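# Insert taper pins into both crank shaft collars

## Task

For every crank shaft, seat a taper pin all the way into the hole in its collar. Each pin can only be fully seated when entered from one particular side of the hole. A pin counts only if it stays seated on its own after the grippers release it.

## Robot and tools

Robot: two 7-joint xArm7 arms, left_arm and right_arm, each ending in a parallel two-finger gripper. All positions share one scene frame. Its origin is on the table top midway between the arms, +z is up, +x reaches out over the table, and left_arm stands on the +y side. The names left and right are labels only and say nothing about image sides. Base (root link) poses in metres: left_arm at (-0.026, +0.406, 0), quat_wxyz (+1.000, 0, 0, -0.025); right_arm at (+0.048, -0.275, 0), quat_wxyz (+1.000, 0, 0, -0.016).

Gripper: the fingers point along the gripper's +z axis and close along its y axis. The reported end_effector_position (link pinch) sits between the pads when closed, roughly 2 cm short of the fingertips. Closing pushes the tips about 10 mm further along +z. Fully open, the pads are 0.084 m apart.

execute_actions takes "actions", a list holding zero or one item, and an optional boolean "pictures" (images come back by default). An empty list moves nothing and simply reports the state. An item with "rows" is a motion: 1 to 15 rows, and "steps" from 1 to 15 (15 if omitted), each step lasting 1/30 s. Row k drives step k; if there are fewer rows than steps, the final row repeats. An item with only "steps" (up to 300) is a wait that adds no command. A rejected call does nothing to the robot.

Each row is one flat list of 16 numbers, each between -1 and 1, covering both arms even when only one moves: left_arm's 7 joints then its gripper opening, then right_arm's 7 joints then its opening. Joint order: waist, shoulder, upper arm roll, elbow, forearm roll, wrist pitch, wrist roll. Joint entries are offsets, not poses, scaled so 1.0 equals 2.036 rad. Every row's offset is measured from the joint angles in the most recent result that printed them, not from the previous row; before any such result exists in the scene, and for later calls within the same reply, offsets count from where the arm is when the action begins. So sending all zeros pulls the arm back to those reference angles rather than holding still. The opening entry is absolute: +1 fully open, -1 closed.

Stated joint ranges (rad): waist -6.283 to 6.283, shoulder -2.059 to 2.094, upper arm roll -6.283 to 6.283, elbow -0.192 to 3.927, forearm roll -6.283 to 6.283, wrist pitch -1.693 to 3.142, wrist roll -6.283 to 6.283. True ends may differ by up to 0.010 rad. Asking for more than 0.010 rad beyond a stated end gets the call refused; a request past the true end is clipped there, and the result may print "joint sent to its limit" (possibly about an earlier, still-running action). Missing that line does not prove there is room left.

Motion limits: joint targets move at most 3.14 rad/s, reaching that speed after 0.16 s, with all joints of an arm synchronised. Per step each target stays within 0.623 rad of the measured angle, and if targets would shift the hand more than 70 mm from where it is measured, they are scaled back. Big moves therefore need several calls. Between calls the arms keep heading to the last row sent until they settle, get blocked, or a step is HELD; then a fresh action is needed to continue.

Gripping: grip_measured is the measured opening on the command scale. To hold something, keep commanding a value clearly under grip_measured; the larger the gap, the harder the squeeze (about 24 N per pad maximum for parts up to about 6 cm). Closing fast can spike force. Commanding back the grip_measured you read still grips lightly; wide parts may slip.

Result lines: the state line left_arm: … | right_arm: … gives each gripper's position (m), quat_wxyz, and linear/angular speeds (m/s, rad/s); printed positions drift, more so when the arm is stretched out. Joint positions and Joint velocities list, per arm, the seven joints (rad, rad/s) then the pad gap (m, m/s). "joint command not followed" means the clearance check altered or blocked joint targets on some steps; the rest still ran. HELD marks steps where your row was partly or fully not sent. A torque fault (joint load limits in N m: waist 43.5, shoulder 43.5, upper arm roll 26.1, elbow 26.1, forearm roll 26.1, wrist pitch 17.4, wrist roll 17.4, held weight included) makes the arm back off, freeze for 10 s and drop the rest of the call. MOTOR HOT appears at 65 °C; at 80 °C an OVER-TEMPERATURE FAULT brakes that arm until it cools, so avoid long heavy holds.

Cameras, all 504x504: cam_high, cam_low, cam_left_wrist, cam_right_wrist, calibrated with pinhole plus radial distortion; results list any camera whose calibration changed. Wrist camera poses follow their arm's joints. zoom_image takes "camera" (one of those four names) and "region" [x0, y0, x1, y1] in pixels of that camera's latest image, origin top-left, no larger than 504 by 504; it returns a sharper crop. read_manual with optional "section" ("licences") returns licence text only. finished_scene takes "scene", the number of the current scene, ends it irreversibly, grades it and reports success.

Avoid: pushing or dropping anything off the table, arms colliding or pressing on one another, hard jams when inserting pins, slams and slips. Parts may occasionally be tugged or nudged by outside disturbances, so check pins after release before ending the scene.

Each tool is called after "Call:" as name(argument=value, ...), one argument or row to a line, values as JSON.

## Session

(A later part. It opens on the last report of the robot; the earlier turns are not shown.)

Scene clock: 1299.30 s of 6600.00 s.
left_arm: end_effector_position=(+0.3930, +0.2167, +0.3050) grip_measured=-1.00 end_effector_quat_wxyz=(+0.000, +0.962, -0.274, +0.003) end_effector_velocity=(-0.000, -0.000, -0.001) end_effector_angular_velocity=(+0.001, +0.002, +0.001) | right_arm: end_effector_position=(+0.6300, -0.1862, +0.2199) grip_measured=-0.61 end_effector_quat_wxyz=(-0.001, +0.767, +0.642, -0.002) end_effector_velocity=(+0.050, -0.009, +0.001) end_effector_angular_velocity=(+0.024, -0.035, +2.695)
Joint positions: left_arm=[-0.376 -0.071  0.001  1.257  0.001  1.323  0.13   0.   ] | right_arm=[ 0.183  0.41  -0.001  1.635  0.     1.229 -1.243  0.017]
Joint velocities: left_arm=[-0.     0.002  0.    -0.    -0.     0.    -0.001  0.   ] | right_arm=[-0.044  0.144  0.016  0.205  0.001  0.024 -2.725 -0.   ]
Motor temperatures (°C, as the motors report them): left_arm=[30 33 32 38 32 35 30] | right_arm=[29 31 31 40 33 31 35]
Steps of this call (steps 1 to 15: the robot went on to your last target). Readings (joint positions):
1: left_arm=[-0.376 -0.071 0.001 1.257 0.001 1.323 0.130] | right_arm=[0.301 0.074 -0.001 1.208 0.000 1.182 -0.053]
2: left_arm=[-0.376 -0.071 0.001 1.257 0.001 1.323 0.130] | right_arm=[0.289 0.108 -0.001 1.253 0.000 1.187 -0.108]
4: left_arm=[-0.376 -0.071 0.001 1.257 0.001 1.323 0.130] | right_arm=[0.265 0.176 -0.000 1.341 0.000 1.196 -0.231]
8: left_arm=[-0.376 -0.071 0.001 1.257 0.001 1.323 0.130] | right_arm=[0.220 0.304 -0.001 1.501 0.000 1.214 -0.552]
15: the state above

Call:
execute_actions(
  actions=[
    {"rows":[[0,0,0,0,0,0,0,-1,-0.0027,0.0072,0,0.0104,0,0.0012,-0.861,-1]],"steps":15},
  ],
  pictures=false,
)

Call:
execute_actions(
  actions=[
    {"steps":12},
  ],
)

Scene clock: 1303.67 s of 6600.00 s.
left_arm: end_effector_position=(+0.3930, +0.2167, +0.3050) grip_measured=-1.00 end_effector_quat_wxyz=(+0.000, +0.962, -0.274, +0.003) end_effector_velocity=(+0.000, -0.000, +0.001) end_effector_angular_velocity=(-0.002, -0.003, -0.000) | right_arm: end_effector_position=(+0.6353, -0.1887, +0.2200) grip_measured=-0.61 end_effector_quat_wxyz=(-0.000, +0.197, +0.981, +0.000) end_effector_velocity=(+0.000, -0.000, +0.000) end_effector_angular_velocity=(-0.000, -0.000, +2.894)
Joint positions: left_arm=[-0.376 -0.071  0.001  1.257  0.001  1.323  0.13   0.   ] | right_arm=[ 0.177  0.424 -0.001  1.656  0.     1.232 -2.601  0.017]
Joint velocities: left_arm=[ 0.    -0.002 -0.     0.001 -0.    -0.001  0.     0.   ] | right_arm=[-0.     0.    -0.001  0.    -0.     0.    -2.895 -0.   ]
Motor temperatures (°C, as the motors report them): left_arm=[30 33 32 38 32 35 30] | right_arm=[29 31 31 40 33 31 35]
Steps of this call (steps 1 to 30: the robot went on to your last target; steps 31 to 90: nothing new was sent; then 0.87 s passed at rest; steps 91 to 105: all 15 steps of this action). Readings (joint positions):
91: left_arm=[-0.376 -0.071 0.001 1.257 0.001 1.323 0.130] | right_arm=[0.178 0.425 -0.000 1.655 0.000 1.231 -1.570]
92: left_arm=[-0.376 -0.071 0.001 1.257 0.001 1.323 0.130] | right_arm=[0.178 0.425 -0.000 1.655 0.000 1.231 -1.577]
94: left_arm=[-0.376 -0.071 0.001 1.257 0.001 1.323 0.130] | right_arm=[0.178 0.425 -0.000 1.655 0.000 1.231 -1.628]
98: left_arm=[-0.376 -0.071 0.001 1.257 0.001 1.323 0.130] | right_arm=[0.178 0.425 -0.000 1.656 0.000 1.231 -1.912]
105: the state above

Scene clock: 1304.07 s of 6600.00 s.
left_arm: end_effector_position=(+0.3930, +0.2167, +0.3050) grip_measured=-1.00 end_effector_quat_wxyz=(+0.000, +0.962, -0.274, +0.003) end_effector_velocity=(+0.000, -0.000, -0.000) end_effector_angular_velocity=(-0.001, +0.000, +0.001) | right_arm: end_effector_position=(+0.6353, -0.1887, +0.2200) grip_measured=-0.61 end_effector_quat_wxyz=(+0.000, +0.003, +1.000, +0.000) end_effector_velocity=(-0.000, -0.001, +0.000) end_effector_angular_velocity=(-0.001, +0.000, +0.054)
Joint positions: left_arm=[-0.376 -0.071  0.001  1.257  0.001  1.323  0.13   0.   ] | right_arm=[ 0.177  0.424 -0.001  1.656  0.     1.232 -2.99   0.017]
Joint velocities: left_arm=[ 0.     0.001 -0.     0.    -0.001 -0.001 -0.001  0.   ] | right_arm=[-0.001 -0.     0.     0.    -0.001  0.001 -0.055 -0.   ]
Motor temperatures (°C, as the motors report them): left_arm=[30 33 32 38 32 35 30] | right_arm=[29 31 31 40 33 31 35]
Steps of this call (steps 1 to 12: the robot went on to your last target). Readings (joint positions):
1: left_arm=[-0.376 -0.071 0.001 1.257 0.001 1.323 0.130] | right_arm=[0.177 0.424 -0.001 1.656 0.000 1.232 -2.693]
2: left_arm=[-0.376 -0.071 0.001 1.257 0.001 1.323 0.130] | right_arm=[0.177 0.424 -0.001 1.656 0.000 1.232 -2.775]
4: left_arm=[-0.376 -0.071 0.001 1.257 0.001 1.323 0.130] | right_arm=[0.177 0.424 -0.001 1.656 0.000 1.232 -2.891]
8: left_arm=[-0.376 -0.071 0.001 1.257 0.001 1.323 0.130] | right_arm=[0.177 0.424 -0.001 1.656 0.000 1.232 -2.972]
12: the state above
camera_calibration (this result's frames):
cam_left_wrist: T_world_to_cam=[[-0.522522, -0.852551, 0.0112777, 0.420791], [-0.852447, 0.522094, -0.0274262, 0.300356], [0.0174942, -0.0239444, -0.99956, 0.43446], [0, 0, 0, 1]] pos_world=[0.468309, 0.212335, 0.437761]
cam_right_wrist: T_world_to_cam=[[0.00762529, 0.999767, 0.0201988, 0.209819], [0.999955, -0.0077381, 0.00551256, -0.567313], [0.00566758, 0.0201558, -0.999781, 0.354062], [0, 0, 0, 1]] pos_world=[0.563681, -0.221297, 0.352873]

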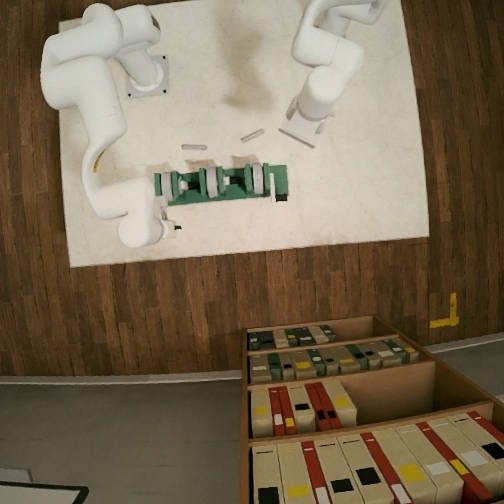

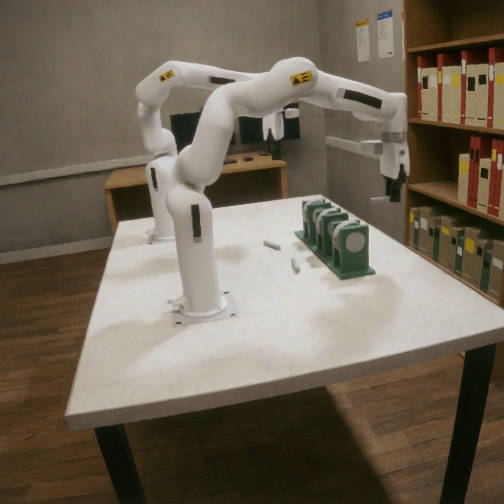

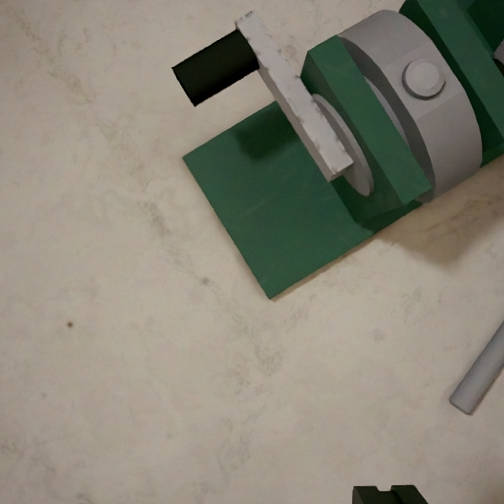

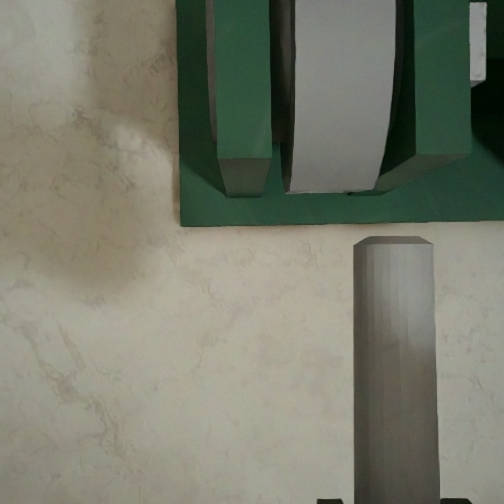

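Call:
execute_actions(
  actions=[
    {"rows":[[0,0,0,0,0,0,0,-1,0,0.01,0,-0.019,0,-0.028,-0.003,-1],[0,0,0,0,0,0,0,-1,0,0.019,0,-0.037,0,-0.056,-0.003,-1],[0,0,0,0,0,0,0,-1,0,0.029,0,-0.056,0,-0.085,-0.003,-1],[0,0,0,0,0,0,0,-1,0.0003,0.0384,0,-0.0746,0,-0.1129,-0.003,-1]],"steps":15},
  ],
)

Scene clock: 1310.40 s of 6600.00 s.
left_arm: end_effector_position=(+0.3930, +0.2167, +0.3050) grip_measured=-1.00 end_effector_quat_wxyz=(+0.000, +0.962, -0.274, +0.003) end_effector_velocity=(-0.000, +0.000, -0.000) end_effector_angular_velocity=(+0.001, +0.001, +0.000) | right_arm: end_effector_position=(+0.6369, -0.1882, +0.1313) grip_measured=-0.61 end_effector_quat_wxyz=(+0.002, -0.000, +1.000, +0.000) end_effector_velocity=(+0.007, +0.000, +0.002) end_effector_angular_velocity=(+0.004, -0.035, -0.002)
Joint positions: left_arm=[-0.376 -0.071  0.001  1.257  0.001  1.323  0.13   0.   ] | right_arm=[ 0.178  0.499 -0.001  1.509  0.     1.005 -2.996  0.017]
Joint velocities: left_arm=[-0.    -0.001 -0.    -0.001  0.     0.001 -0.     0.   ] | right_arm=[-0.001 -0.007 -0.001 -0.012 -0.001 -0.041  0.001  0.   ]
Motor temperatures (°C, as the motors report them): left_arm=[30 33 32 38 32 35 30] | right_arm=[29 32 31 40 33 31 35]
Steps of this call (steps 1 to 30: the robot went on to your last target; steps 31 to 90: nothing new was sent; then 2.83 s passed at rest; steps 91 to 105: all 15 steps of this action). Readings (joint positions):
91: left_arm=[-0.376 -0.071 0.001 1.257 0.001 1.323 0.130] | right_arm=[0.177 0.424 -0.001 1.656 0.000 1.231 -2.995]
92: left_arm=[-0.376 -0.071 0.001 1.257 0.001 1.323 0.130] | right_arm=[0.177 0.426 -0.001 1.653 0.000 1.224 -2.996]
94: left_arm=[-0.376 -0.071 0.001 1.257 0.001 1.323 0.130] | right_arm=[0.177 0.437 -0.001 1.627 0.000 1.176 -2.996]
98: left_arm=[-0.376 -0.071 0.001 1.257 0.001 1.323 0.130] | right_arm=[0.178 0.490 -0.001 1.531 0.000 1.053 -2.996]
105: the state above
camera_calibration (this result's frames):
cam_left_wrist: T_world_to_cam=[[-0.522522, -0.852551, 0.0112777, 0.420791], [-0.852447, 0.522095, -0.0274261, 0.300356], [0.0174941, -0.0239444, -0.99956, 0.43446], [0, 0, 0, 1]] pos_world=[0.468309, 0.212335, 0.437761]
cam_right_wrist: T_world_to_cam=[[0.000973812, 0.999782, 0.0208355, 0.21524], [0.999945, -0.00119132, 0.0104297, -0.567816], [0.0104522, 0.0208242, -0.999729, 0.262449], [0, 0, 0, 1]] pos_world=[0.564832, -0.221335, 0.263815]

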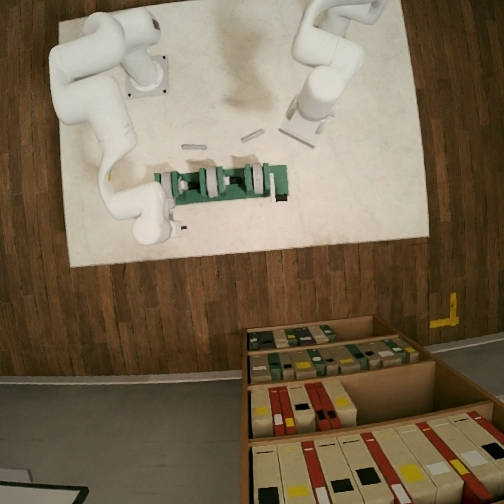

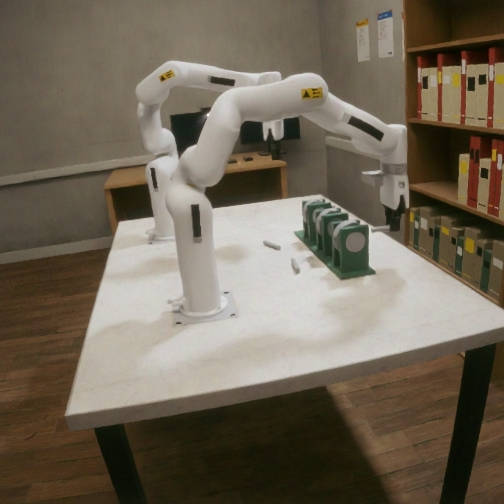

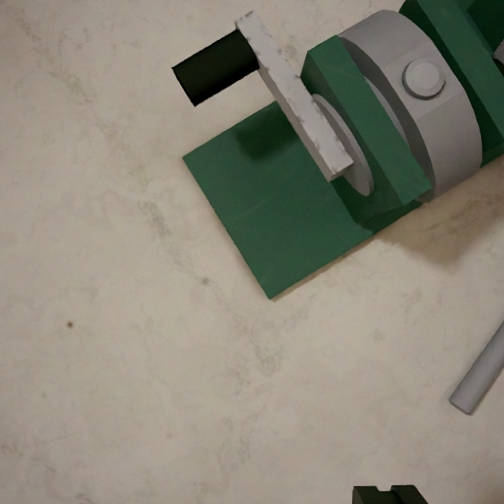

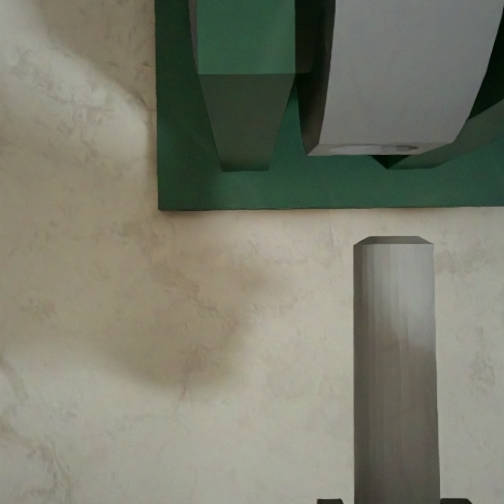

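Call:
zoom_image(
  camera="cam_right_wrist",
  region=[280, 80, 504, 300],
)

Region (280, 80, 504, 300) of cam_right_wrist's 504x504 image, scaled by 2.250, with more detail than that image has; it fills the top 495 rows of this view, and the rest is white.

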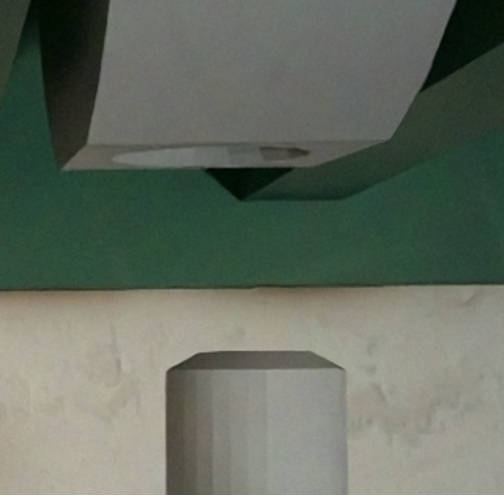

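Call:
execute_actions(
  actions=[
    {"rows":[[0,0,0,0,0,0,0,-1,-0.002,-0.003,0,-0.008,0,-0.004,-0.002,-1],[0,0,0,0,0,0,0,-1,-0.002,-0.007,0,-0.015,0,-0.006,-0.002,-1],[0,0,0,0,0,0,0,-1,-0.002,-0.011,0,-0.022,0,-0.0085,-0.002,-1],[0,0,0,0,0,0,0,-1,-0.002,-0.0154,0,-0.0287,0,-0.0109,-0.0018,-1],[0,0,0,0,0,0,0,-1,-0.002,-0.0154,0,-0.0287,0,-0.0109,-0.0018,-1],[0,0,0,0,0,0,0,-1,-0.0017,-0.019,0,-0.034,0,-0.0127,-0.0015,-1],[0,0,0,0,0,0,0,-1,-0.0014,-0.0224,0,-0.0393,0,-0.0145,-0.0012,-1],[0,0,0,0,0,0,0,-1,-0.0011,-0.026,0,-0.0446,0,-0.0163,-0.001,-1],[0,0,0,0,0,0,0,-1,-0.0009,-0.0293,0,-0.0499,0,-0.0181,-0.0007,-1],[0,0,0,0,0,0,0,-1,-0.0006,-0.0328,0,-0.0551,0,-0.02,-0.0004,-1],[0,0,0,0,0,0,0,-1,-0.0003,-0.0363,0,-0.0604,0,-0.0218,-0.0001,-1],[0,0,0,0,0,0,0,-1,0,-0.0398,0,-0.0657,0,-0.0236,0.0002,-1],[0,0,0,0,0,0,0,-1,0.0002,-0.0432,0,-0.071,0,-0.0254,0.0004,-1],[0,0,0,0,0,0,0,-1,0.0005,-0.0467,0,-0.0763,0,-0.0272,0.0007,-1]],"steps":15},
  ],
  pictures=false,
)

Call:
execute_actions(
  actions=[
    {"steps":8},
  ],
)

Scene clock: 1331.80 s of 6600.00 s.
left_arm: end_effector_position=(+0.3930, +0.2167, +0.3050) grip_measured=-1.00 end_effector_quat_wxyz=(+0.000, +0.962, -0.274, +0.003) end_effector_velocity=(-0.000, +0.000, -0.001) end_effector_angular_velocity=(+0.001, +0.002, +0.001) | right_arm: end_effector_position=(+0.6151, -0.1922, +0.1324) grip_measured=-0.61 end_effector_quat_wxyz=(+0.008, +0.001, +1.000, +0.001) end_effector_velocity=(-0.029, -0.003, +0.041) end_effector_angular_velocity=(+0.013, -0.106, -0.011)
Joint positions: left_arm=[-0.376 -0.071  0.001  1.257  0.001  1.323  0.13   0.   ] | right_arm=[ 0.177  0.418 -0.001  1.384  0.     0.951 -2.996  0.017]
Joint velocities: left_arm=[ 0.     0.001 -0.    -0.001 -0.     0.    -0.001  0.   ] | right_arm=[ 0.009 -0.219 -0.007 -0.232  0.    -0.12   0.014 -0.   ]
Motor temperatures (°C, as the motors report them): left_arm=[30 33 32 39 32 35 30] | right_arm=[29 32 31 40 33 31 35]
Steps of this call (steps 1 to 15: the robot went on to your last target; steps 16 to 90: nothing new was sent; then 17.90 s passed at rest; steps 91 to 105: all 15 steps of this action). Readings (joint positions):
91: left_arm=[-0.376 -0.071 0.001 1.257 0.001 1.323 0.130] | right_arm=[0.178 0.502 -0.000 1.504 0.000 1.001 -2.996]
92: left_arm=[-0.376 -0.071 0.001 1.257 0.001 1.323 0.130] | right_arm=[0.177 0.500 -0.000 1.501 0.000 1.000 -2.997]
94: left_arm=[-0.376 -0.071 0.001 1.257 0.001 1.323 0.130] | right_arm=[0.175 0.490 -0.000 1.485 0.000 0.994 -2.999]
98: left_arm=[-0.376 -0.071 0.001 1.257 0.001 1.323 0.130] | right_arm=[0.174 0.466 -0.001 1.449 0.000 0.982 -2.999]
105: the state above

Scene clock: 1332.07 s of 6600.00 s.
left_arm: end_effector_position=(+0.3930, +0.2167, +0.3050) grip_measured=-1.00 end_effector_quat_wxyz=(+0.000, +0.962, -0.274, +0.003) end_effector_velocity=(+0.001, -0.000, -0.001) end_effector_angular_velocity=(+0.000, -0.001, +0.000) | right_arm: end_effector_position=(+0.6068, -0.1921, +0.1286) grip_measured=-0.62 end_effector_quat_wxyz=(+0.002, +0.000, +1.000, +0.000) end_effector_velocity=(-0.019, +0.001, -0.017) end_effector_angular_velocity=(-0.006, +0.055, +0.006)
Joint positions: left_arm=[-0.376 -0.071  0.001  1.257  0.001  1.323  0.13   0.   ] | right_arm=[ 0.179  0.405 -0.001  1.356  0.     0.947 -2.995  0.017]
Joint velocities: left_arm=[ 0.     0.002  0.     0.     0.    -0.002 -0.     0.   ] | right_arm=[ 0.003  0.002  0.003 -0.036  0.002  0.017 -0.001 -0.   ]
Motor temperatures (°C, as the motors report them): left_arm=[30 33 32 39 32 35 30] | right_arm=[29 32 31 40 33 31 35]
Steps of this call (steps 1 to 8: the robot went on to your last target). Readings (joint positions):
1: left_arm=[-0.376 -0.071 0.001 1.257 0.001 1.323 0.130] | right_arm=[0.178 0.412 -0.002 1.378 0.000 0.948 -2.995]
2: left_arm=[-0.376 -0.071 0.001 1.257 0.001 1.323 0.130] | right_arm=[0.178 0.408 -0.001 1.373 0.000 0.946 -2.995]
4: left_arm=[-0.376 -0.071 0.001 1.257 0.001 1.323 0.130] | right_arm=[0.178 0.405 -0.001 1.365 0.000 0.946 -2.995]
8: the state above
camera_calibration (this result's frames):
cam_left_wrist: T_world_to_cam=[[-0.522522, -0.852551, 0.0112778, 0.420791], [-0.852446, 0.522095, -0.0274258, 0.300356], [0.0174938, -0.0239443, -0.99956, 0.43446], [0, 0, 0, 1]] pos_world=[0.468309, 0.212334, 0.43776]
cam_right_wrist: T_world_to_cam=[[0.00158024, 0.999785, 0.0206593, 0.218966], [0.999955, -0.00177378, 0.00935346, -0.537684], [0.00938809, 0.0206436, -0.999743, 0.260694], [0, 0, 0, 1]] pos_world=[0.534867, -0.225254, 0.261132]

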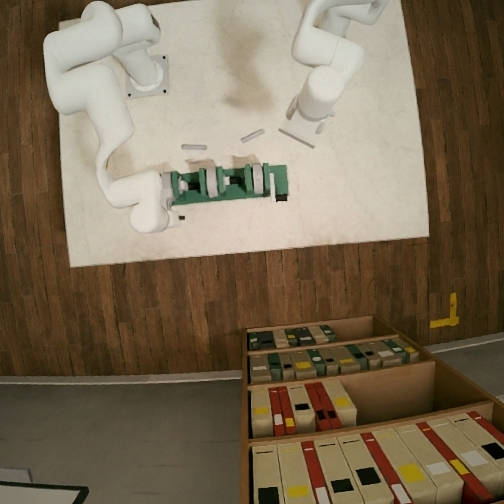

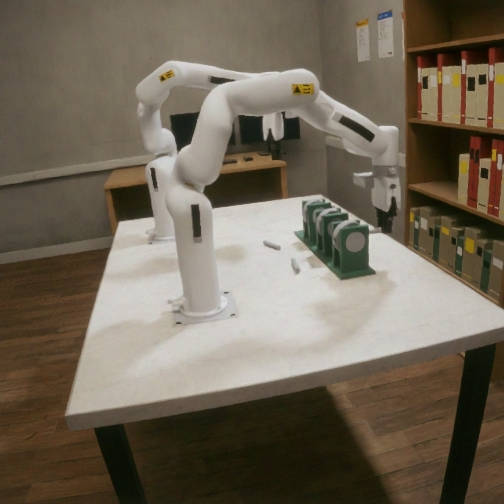

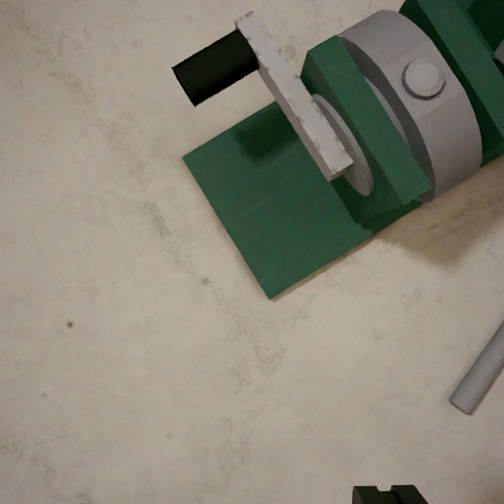

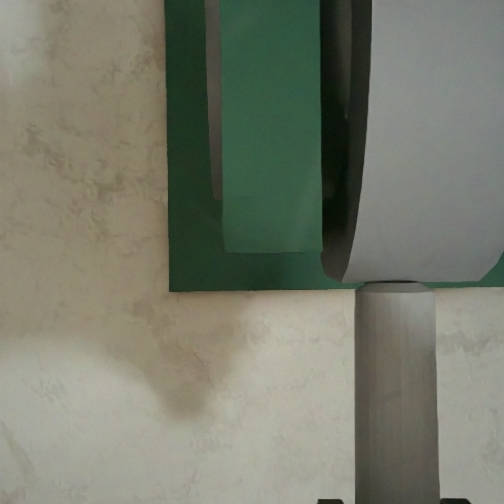

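Call:
execute_actions(
  actions=[],
)

Scene clock: 1346.37 s of 6600.00 s.
left_arm: end_effector_position=(+0.3930, +0.2167, +0.3050) grip_measured=-1.00 end_effector_quat_wxyz=(+0.000, +0.962, -0.274, +0.003) end_effector_velocity=(+0.000, -0.000, -0.000) end_effector_angular_velocity=(+0.000, -0.000, +0.001) | right_arm: end_effector_position=(+0.6060, -0.1921, +0.1280) grip_measured=-0.62 end_effector_quat_wxyz=(+0.001, +0.000, +1.000, +0.000) end_effector_velocity=(+0.000, +0.000, +0.000) end_effector_angular_velocity=(-0.000, -0.000, -0.001)
Joint positions: left_arm=[-0.376 -0.071  0.001  1.257  0.001  1.323  0.13   0.   ] | right_arm=[ 0.179  0.404 -0.001  1.354  0.     0.947 -2.995  0.017]
Joint velocities: left_arm=[-0.     0.001  0.     0.     0.    -0.    -0.001  0.   ] | right_arm=[ 0.001  0.    -0.     0.    -0.    -0.     0.002 -0.   ]
Motor temperatures (°C, as the motors report them): left_arm=[30 33 32 39 32 35 30] | right_arm=[29 32 31 38 33 31 35]
Steps of this call (steps 1 to 30: the robot went on to your last target; steps 31 to 90: nothing new was sent; then 11.30 s passed at rest). Readings (joint positions):
1: left_arm=[-0.376 -0.071 0.001 1.257 0.001 1.323 0.130] | right_arm=[0.179 0.405 -0.001 1.355 0.000 0.948 -2.995]
2: left_arm=[-0.376 -0.071 0.001 1.257 0.001 1.323 0.130] | right_arm=[0.179 0.405 -0.001 1.355 0.000 0.948 -2.995]
4: left_arm=[-0.376 -0.071 0.001 1.257 0.001 1.323 0.130] | right_arm=[0.179 0.405 -0.001 1.355 0.000 0.948 -2.995]
8: left_arm=[-0.376 -0.071 0.001 1.257 0.001 1.323 0.130] | right_arm=[0.179 0.404 -0.001 1.354 0.000 0.948 -2.995]
90: the state above
All arms were judged still, so your last target was given up. Only a new action makes them travel on or press farther. Fingers that are still opening or closing keep moving.
camera_calibration (this result's frames):
cam_left_wrist: T_world_to_cam=[[-0.522522, -0.852551, 0.0112777, 0.420791], [-0.852447, 0.522095, -0.0274262, 0.300356], [0.0174942, -0.0239444, -0.99956, 0.43446], [0, 0, 0, 1]] pos_world=[0.468309, 0.212335, 0.437761]
cam_right_wrist: T_world_to_cam=[[0.00148316, 0.999789, 0.020467, 0.219063], [0.999969, -0.00164077, 0.00768594, -0.5366], [0.0077179, 0.020455, -0.999761, 0.261147], [0, 0, 0, 1]] pos_world=[0.534243, -0.225239, 0.260725]

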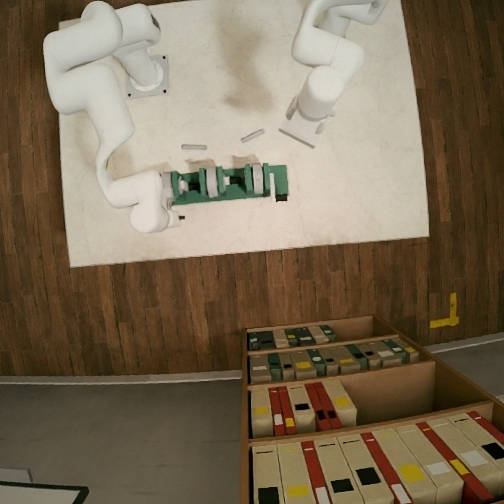

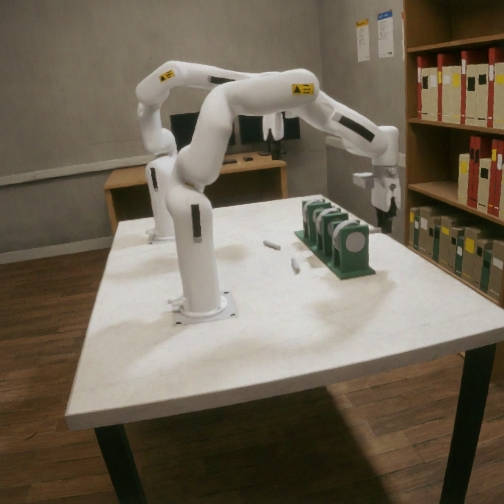

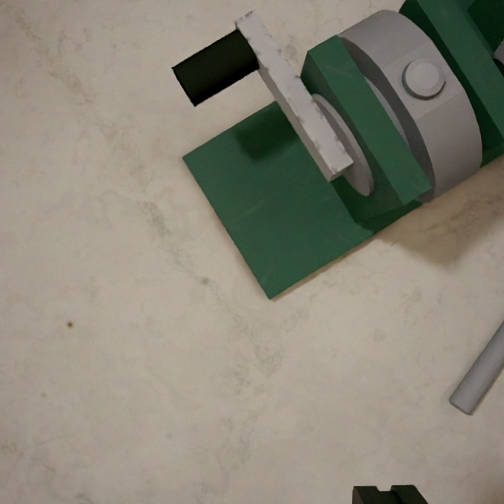

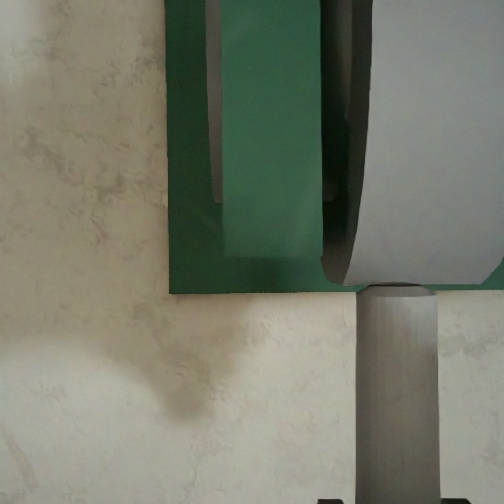

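Call:
zoom_image(
  camera="cam_right_wrist",
  region=[300, 230, 500, 400],
)

Call:
zoom_image(
  camera="cam_low",
  region=[290, 180, 420, 290],
)

Region (300, 230, 500, 400) of cam_right_wrist's 504x504 image, scaled by 2.520, with more detail than that image has; it fills the top 428 rows of this view, and the rest is white.

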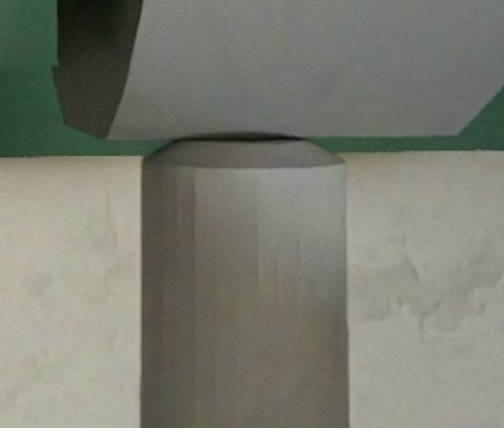

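Region (290, 180, 420, 290) of cam_low's 504x504 image, scaled by 3.877, with more detail than that image has; it fills the top 426 rows of this view, and the rest is white.

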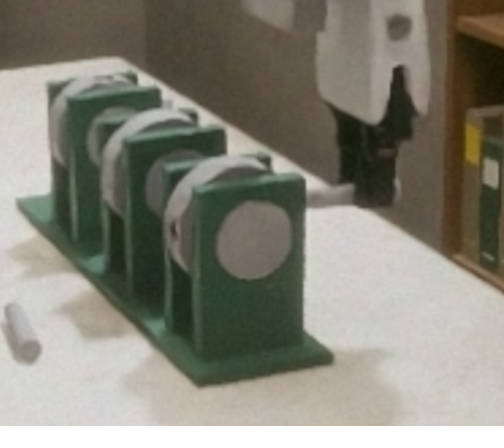

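Call:
execute_actions(
  actions=[
    {"rows":[[0,0,0,0,0,0,0,-1, -0.0167,0.0560,0,0.0815,0,0.0250,-0.0167,-1]],"steps":15},
  ],
)

Scene clock: 1362.47 s of 6600.00 s.
left_arm: end_effector_position=(+0.3930, +0.2167, +0.3050) grip_measured=-1.00 end_effector_quat_wxyz=(+0.000, +0.962, -0.274, +0.003) end_effector_velocity=(+0.000, -0.000, +0.001) end_effector_angular_velocity=(-0.001, -0.001, -0.000) | right_arm: end_effector_position=(+0.6414, -0.2063, +0.1246) grip_measured=-0.62 end_effector_quat_wxyz=(+0.001, -0.001, +1.000, +0.000) end_effector_velocity=(+0.006, -0.001, +0.001) end_effector_angular_velocity=(+0.000, -0.009, +0.000)
Joint positions: left_arm=[-0.376 -0.071  0.001  1.257  0.001  1.323  0.13   0.   ] | right_arm=[ 0.146  0.517  0.     1.517  0.001  0.999 -3.028  0.017]
Joint velocities: left_arm=[ 0.    -0.001  0.     0.002 -0.     0.001  0.     0.   ] | right_arm=[-0.004  0.012  0.     0.021 -0.001  0.001 -0.003  0.   ]
Motor temperatures (°C, as the motors report them): left_arm=[30 33 32 39 32 35 30] | right_arm=[29 32 31 38 33 32 35]
Steps of this call (steps 1 to 90: nothing new was sent; then 12.60 s passed at rest; steps 91 to 105: all 15 steps of this action). Readings (joint positions):
91: left_arm=[-0.376 -0.071 0.001 1.257 0.001 1.323 0.130] | right_arm=[0.179 0.405 -0.001 1.354 0.000 0.948 -2.995]
92: left_arm=[-0.376 -0.071 0.001 1.257 0.001 1.323 0.130] | right_arm=[0.178 0.408 -0.000 1.360 0.001 0.951 -2.996]
94: left_arm=[-0.376 -0.071 0.001 1.257 0.001 1.323 0.130] | right_arm=[0.170 0.440 0.003 1.399 0.001 0.972 -3.006]
98: left_arm=[-0.376 -0.071 0.001 1.257 0.001 1.323 0.130] | right_arm=[0.149 0.506 -0.002 1.490 0.000 0.995 -3.024]
105: the state above
camera_calibration (this result's frames):
cam_left_wrist: T_world_to_cam=[[-0.522522, -0.852551, 0.0112779, 0.420791], [-0.852447, 0.522095, -0.0274262, 0.300356], [0.0174941, -0.0239446, -0.99956, 0.43446], [0, 0, 0, 1]] pos_world=[0.468309, 0.212334, 0.437761]
cam_right_wrist: T_world_to_cam=[[0.00010665, 0.999784, 0.0208051, 0.234026], [0.999975, -0.000253546, 0.0070581, -0.571619], [0.00706185, 0.0208038, -0.999759, 0.258221], [0, 0, 0, 1]] pos_world=[0.569756, -0.239492, 0.257324]

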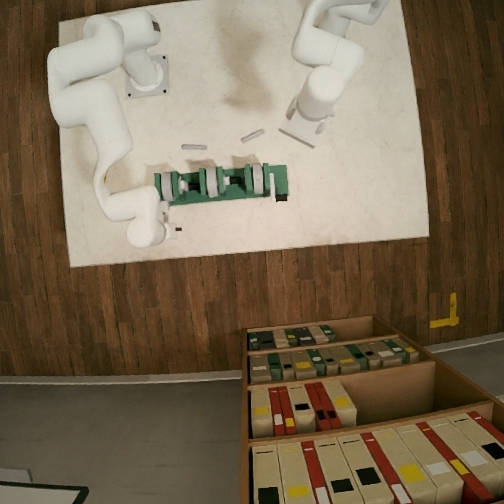

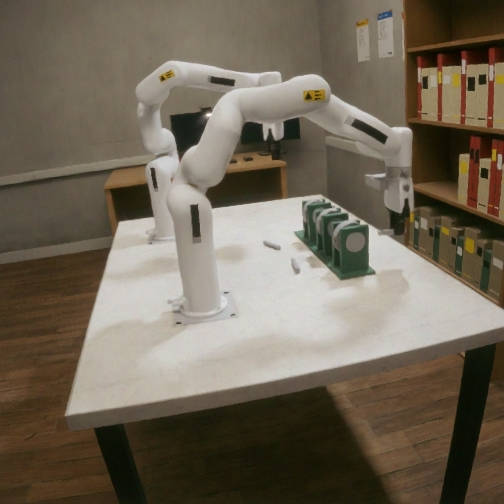

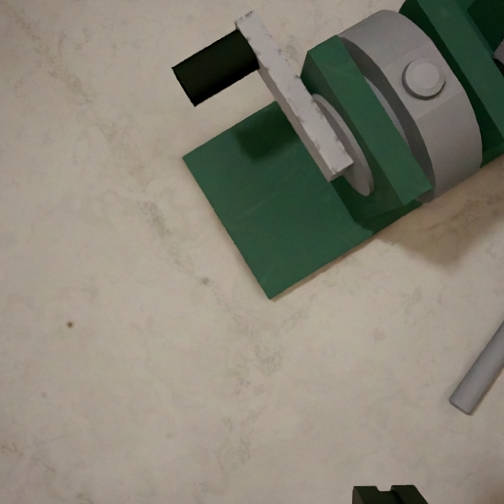

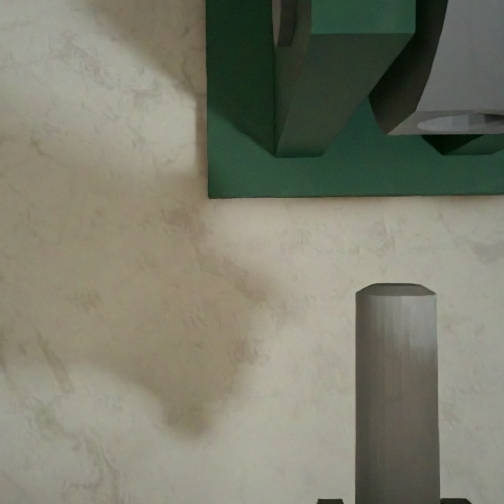

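Call:
zoom_image(
  camera="cam_right_wrist",
  region=[344, 60, 504, 180],
)

Region (344, 60, 504, 180) of cam_right_wrist's 504x504 image, scaled by 3.150, with more detail than that image has; it fills the top 378 rows of this view, and the rest is white.

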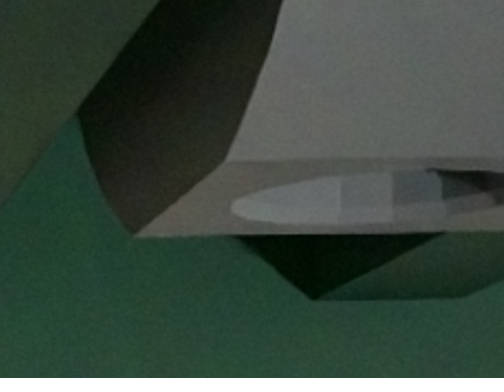

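Call:
zoom_image(
  camera="cam_low",
  region=[320, 190, 430, 280],
)

Region (320, 190, 430, 280) of cam_low's 504x504 image, scaled by 4.582, with more detail than that image has; it fills the top 412 rows of this view, and the rest is white.

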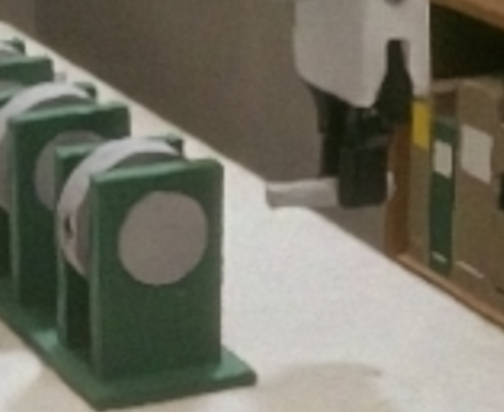

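Call:
execute_actions(
  actions=[
    {"rows":[[0,0,0,0,0,0,0,-1, 0.0152,-0.043,0,-0.0688,0,-0.0253,0.0157,-1]],"steps":15},
  ],
)

Scene clock: 1452.13 s of 6600.00 s.
left_arm: end_effector_position=(+0.3930, +0.2167, +0.3050) grip_measured=-1.00 end_effector_quat_wxyz=(+0.000, +0.962, -0.274, +0.003) end_effector_velocity=(-0.000, +0.000, -0.001) end_effector_angular_velocity=(+0.001, +0.001, -0.001) | right_arm: end_effector_position=(+0.6120, -0.1929, +0.1231) grip_measured=-0.62 end_effector_quat_wxyz=(+0.000, +0.001, +1.000, +0.000) end_effector_velocity=(-0.004, +0.005, -0.001) end_effector_angular_velocity=(+0.002, +0.000, +0.008)
Joint positions: left_arm=[-0.376 -0.071  0.001  1.257  0.001  1.323  0.13   0.   ] | right_arm=[ 0.176  0.431 -0.     1.379  0.     0.947 -2.997  0.017]
Joint velocities: left_arm=[ 0.     0.001 -0.    -0.002  0.    -0.001  0.001  0.   ] | right_arm=[ 0.005 -0.008  0.005 -0.014  0.    -0.006  0.002  0.   ]
Motor temperatures (°C, as the motors report them): left_arm=[30 33 32 39 32 35 30] | right_arm=[29 32 31 41 33 31 35]
Steps of this call (steps 1 to 15: the robot went on to your last target; steps 16 to 90: nothing new was sent; then 86.17 s passed at rest; steps 91 to 105: all 15 steps of this action). Readings (joint positions):
91: left_arm=[-0.376 -0.071 0.001 1.257 0.001 1.323 0.130] | right_arm=[0.145 0.518 -0.001 1.519 0.000 0.998 -3.028]
92: left_arm=[-0.376 -0.071 0.001 1.257 0.001 1.323 0.130] | right_arm=[0.146 0.515 -0.001 1.514 0.000 0.995 -3.027]
94: left_arm=[-0.376 -0.071 0.001 1.257 0.001 1.323 0.130] | right_arm=[0.155 0.487 -0.003 1.469 0.000 0.979 -3.017]
98: left_arm=[-0.376 -0.071 0.001 1.257 0.001 1.323 0.130] | right_arm=[0.175 0.440 0.003 1.395 0.001 0.954 -3.001]
105: the state above
camera_calibration (this result's frames):
cam_left_wrist: T_world_to_cam=[[-0.522522, -0.852551, 0.0112779, 0.420791], [-0.852447, 0.522095, -0.0274262, 0.300356], [0.0174941, -0.0239446, -0.99956, 0.43446], [0, 0, 0, 1]] pos_world=[0.468309, 0.212335, 0.437761]
cam_right_wrist: T_world_to_cam=[[0.00238197, 0.999791, 0.0202959, 0.219353], [0.999978, -0.00250768, 0.00617064, -0.542597], [0.00622024, 0.0202808, -0.999775, 0.257096], [0, 0, 0, 1]] pos_world=[0.540463, -0.225882, 0.255934]

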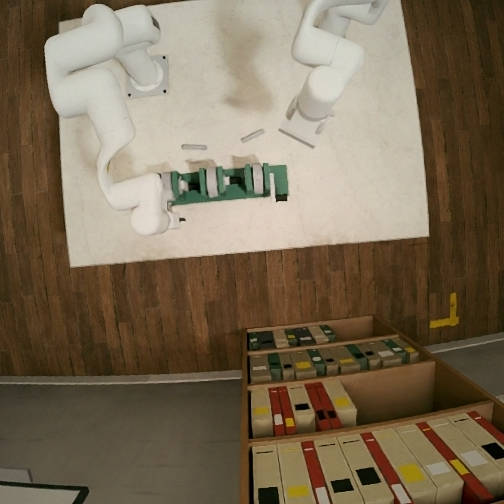

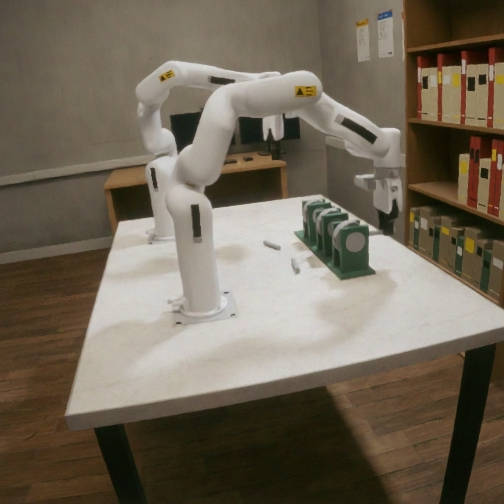

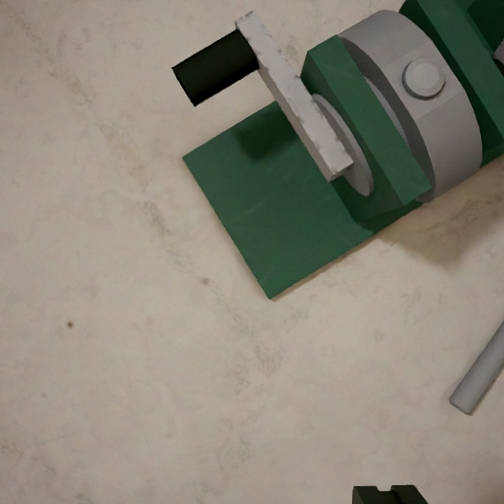

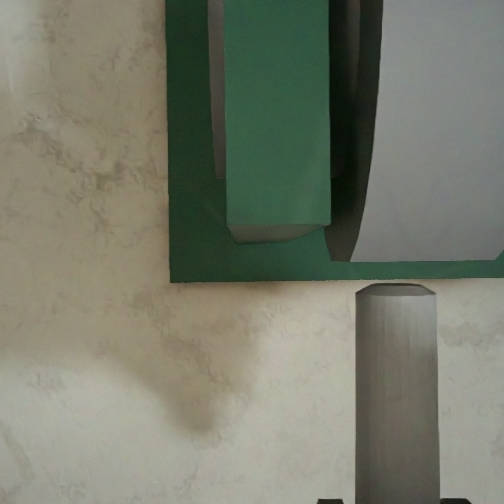

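Call:
execute_actions(
  actions=[
    {"rows":[[0,0,0,0,0,0,0,-1, 0.001,-0.004,0,-0.006,0,-0.002,0.0005,-1],[0,0,0,0,0,0,0,-1, 0.0015,-0.007,0,-0.011,0,-0.0034,0.001,-1],[0,0,0,0,0,0,0,-1, 0.0015,-0.007,0,-0.011,0,-0.0034,0.001,-1],[0,0,0,0,0,0,0,-1, 0.002,-0.0105,0,-0.016,0,-0.005,0.0014,-1],[0,0,0,0,0,0,0,-1, 0.002,-0.0105,0,-0.016,0,-0.005,0.0014,-1],[0,0,0,0,0,0,0,-1, 0.002,-0.0143,0,-0.0216,0,-0.0068,0.0018,-1]],"steps":15},
  ],
)

Scene clock: 1465.83 s of 6600.00 s.
left_arm: end_effector_position=(+0.3930, +0.2167, +0.3050) grip_measured=-1.00 end_effector_quat_wxyz=(+0.000, +0.962, -0.274, +0.003) end_effector_velocity=(+0.001, -0.000, +0.001) end_effector_angular_velocity=(-0.001, -0.002, +0.001) | right_arm: end_effector_position=(+0.6055, -0.1920, +0.1260) grip_measured=-0.62 end_effector_quat_wxyz=(+0.005, +0.001, +1.000, +0.001) end_effector_velocity=(-0.003, +0.000, -0.001) end_effector_angular_velocity=(-0.000, +0.004, +0.000)
Joint positions: left_arm=[-0.376 -0.071  0.001  1.257  0.001  1.323  0.13   0.   ] | right_arm=[ 0.18   0.401 -0.001  1.34   0.     0.93  -2.993  0.017]
Joint velocities: left_arm=[ 0.     0.    -0.     0.002  0.    -0.    -0.001  0.   ] | right_arm=[ 0.001 -0.004  0.    -0.009  0.    -0.001  0.     0.   ]
Motor temperatures (°C, as the motors report them): left_arm=[30 33 32 39 32 35 30] | right_arm=[29 32 31 41 33 31 35]
Steps of this call (steps 1 to 15: the robot went on to your last target; steps 16 to 90: nothing new was sent; then 10.20 s passed at rest; steps 91 to 105: all 15 steps of this action). Readings (joint positions):
91: left_arm=[-0.376 -0.071 0.001 1.257 0.001 1.323 0.130] | right_arm=[0.177 0.429 0.000 1.377 0.000 0.947 -2.996]
92: left_arm=[-0.376 -0.071 0.001 1.257 0.001 1.323 0.130] | right_arm=[0.177 0.427 0.000 1.374 0.000 0.946 -2.996]
94: left_arm=[-0.376 -0.071 0.001 1.257 0.001 1.323 0.130] | right_arm=[0.178 0.421 -0.000 1.364 0.000 0.943 -2.995]
98: left_arm=[-0.376 -0.071 0.001 1.257 0.001 1.323 0.130] | right_arm=[0.180 0.407 -0.001 1.347 0.000 0.933 -2.994]
105: the state above
camera_calibration (this result's frames):
cam_left_wrist: T_world_to_cam=[[-0.522522, -0.852551, 0.0112779, 0.420791], [-0.852447, 0.522095, -0.0274262, 0.300356], [0.0174941, -0.0239446, -0.99956, 0.43446], [0, 0, 0, 1]] pos_world=[0.468309, 0.212335, 0.437761]
cam_right_wrist: T_world_to_cam=[[0.00240844, 0.999769, 0.021347, 0.218284], [0.999881, -0.00273302, 0.0151891, -0.537224], [0.0152439, 0.0213079, -0.999657, 0.254649], [0, 0, 0, 1]] pos_world=[0.532753, -0.225128, 0.258062]

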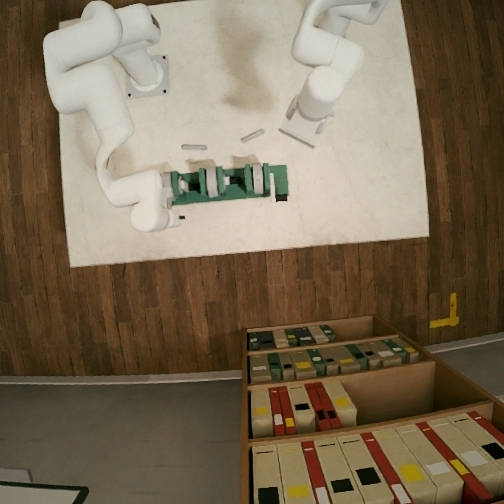

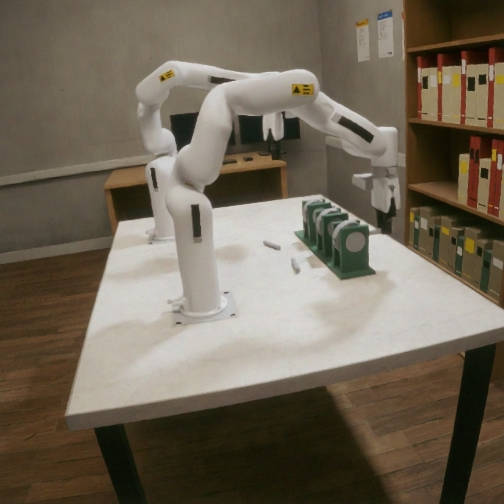

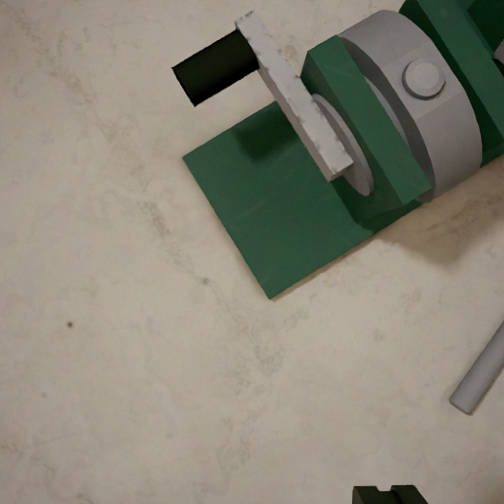

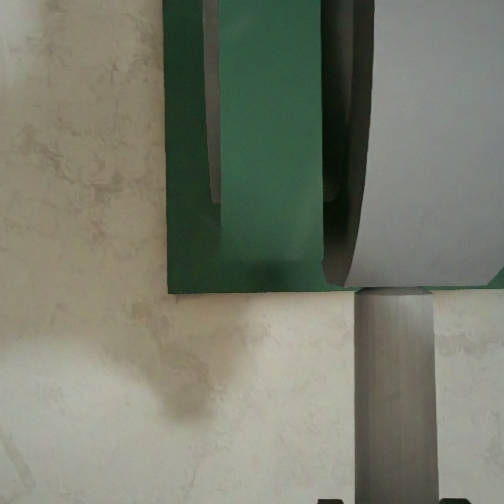

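Call:
zoom_image(
  camera="cam_right_wrist",
  region=[310, 240, 490, 360],
)

Region (310, 240, 490, 360) of cam_right_wrist's 504x504 image, scaled by 2.800, with more detail than that image has.

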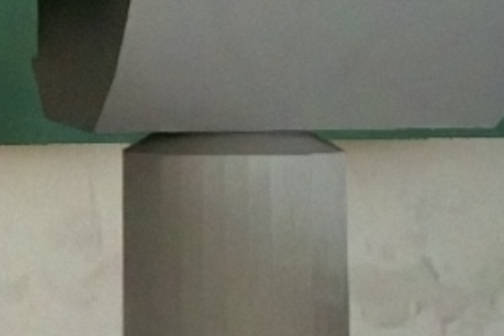

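Call:
zoom_image(
  camera="cam_low",
  region=[330, 205, 410, 265],
)

Region (330, 205, 410, 265) of cam_low's 504x504 image, scaled by 6.300, with more detail than that image has; it fills the top 378 rows of this view, and the rest is white.

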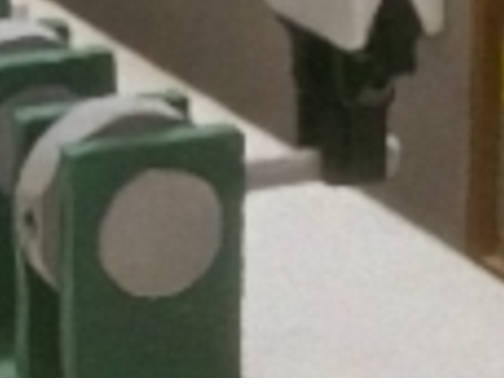

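Call:
execute_actions(
  actions=[
    {"rows":[[0,0,0,0,0,0,0,-1, -0.0008,0.008,0,0.0134,0,0.002,-0.001,-1],[0,0,0,0,0,0,0,-1, -0.0008,0.010,0,0.0134,0,0.002,-0.001,-1],[0,0,0,0,0,0,0,-1, -0.0008,0.012,0,0.0134,0,0.002,-0.001,-1],[0,0,0,0,0,0,0,-1, -0.0008,0.0158,0,0.0134,0,0.002,-0.001,-1]],"steps":15},
  ],
)

Scene clock: 1499.53 s of 6600.00 s.
left_arm: end_effector_position=(+0.3930, +0.2167, +0.3050) grip_measured=-1.00 end_effector_quat_wxyz=(+0.000, +0.962, -0.274, +0.003) end_effector_velocity=(-0.000, +0.000, -0.000) end_effector_angular_velocity=(+0.001, +0.002, +0.000) | right_arm: end_effector_position=(+0.6101, -0.1921, +0.1182) grip_measured=-0.62 end_effector_quat_wxyz=(-0.000, +0.000, +1.000, -0.000) end_effector_velocity=(+0.003, +0.000, +0.001) end_effector_angular_velocity=(+0.001, -0.007, +0.001)
Joint positions: left_arm=[-0.376 -0.071  0.001  1.257  0.001  1.323  0.13   0.   ] | right_arm=[ 0.178  0.433 -0.001  1.367  0.     0.934 -2.995  0.017]
Joint velocities: left_arm=[-0.    -0.    -0.    -0.001 -0.     0.001 -0.     0.   ] | right_arm=[-0.001  0.003 -0.     0.005  0.    -0.005 -0.001  0.   ]
Motor temperatures (°C, as the motors report them): left_arm=[30 33 32 39 32 35 30] | right_arm=[29 32 31 38 33 32 35]
Steps of this call (steps 1 to 15: the robot went on to your last target; steps 16 to 90: nothing new was sent; then 30.20 s passed at rest; steps 91 to 105: all 15 steps of this action). Readings (joint positions):
91: left_arm=[-0.376 -0.071 0.001 1.257 0.001 1.323 0.130] | right_arm=[0.180 0.402 -0.000 1.335 0.000 0.932 -2.993]
92: left_arm=[-0.376 -0.071 0.001 1.257 0.001 1.323 0.130] | right_arm=[0.180 0.404 -0.000 1.339 0.000 0.934 -2.993]
94: left_arm=[-0.376 -0.071 0.001 1.257 0.001 1.323 0.130] | right_arm=[0.179 0.416 -0.000 1.349 0.001 0.939 -2.994]
98: left_arm=[-0.376 -0.071 0.001 1.257 0.001 1.323 0.130] | right_arm=[0.179 0.432 -0.000 1.358 0.000 0.938 -2.995]
105: the state above
camera_calibration (this result's frames):
cam_left_wrist: T_world_to_cam=[[-0.522522, -0.852551, 0.0112779, 0.420791], [-0.852447, 0.522094, -0.0274261, 0.300356], [0.0174941, -0.0239445, -0.99956, 0.43446], [0, 0, 0, 1]] pos_world=[0.468309, 0.212335, 0.437761]
cam_right_wrist: T_world_to_cam=[[0.00207379, 0.999801, 0.0198573, 0.218975], [0.999985, -0.0021756, 0.00510659, -0.540479], [0.00514877, 0.0198464, -0.99979, 0.252676], [0, 0, 0, 1]] pos_world=[0.538715, -0.225122, 0.251035]

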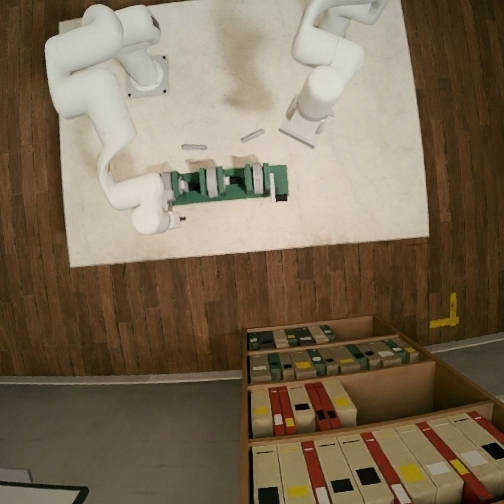

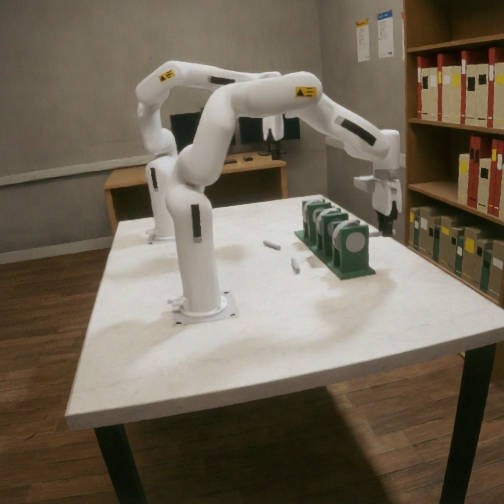

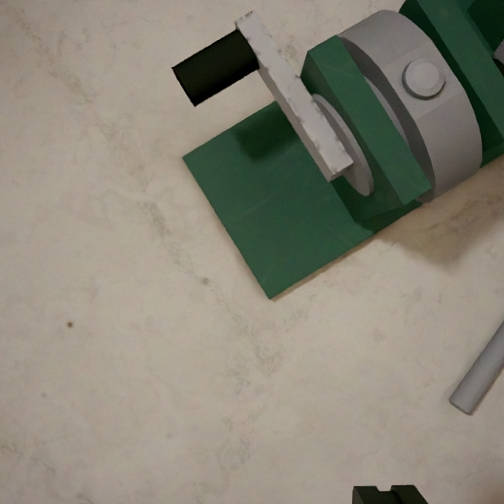

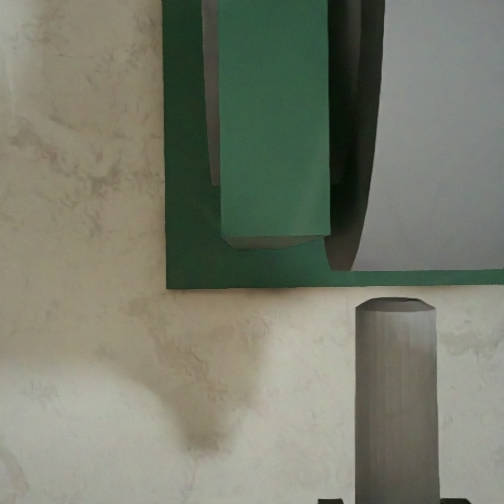

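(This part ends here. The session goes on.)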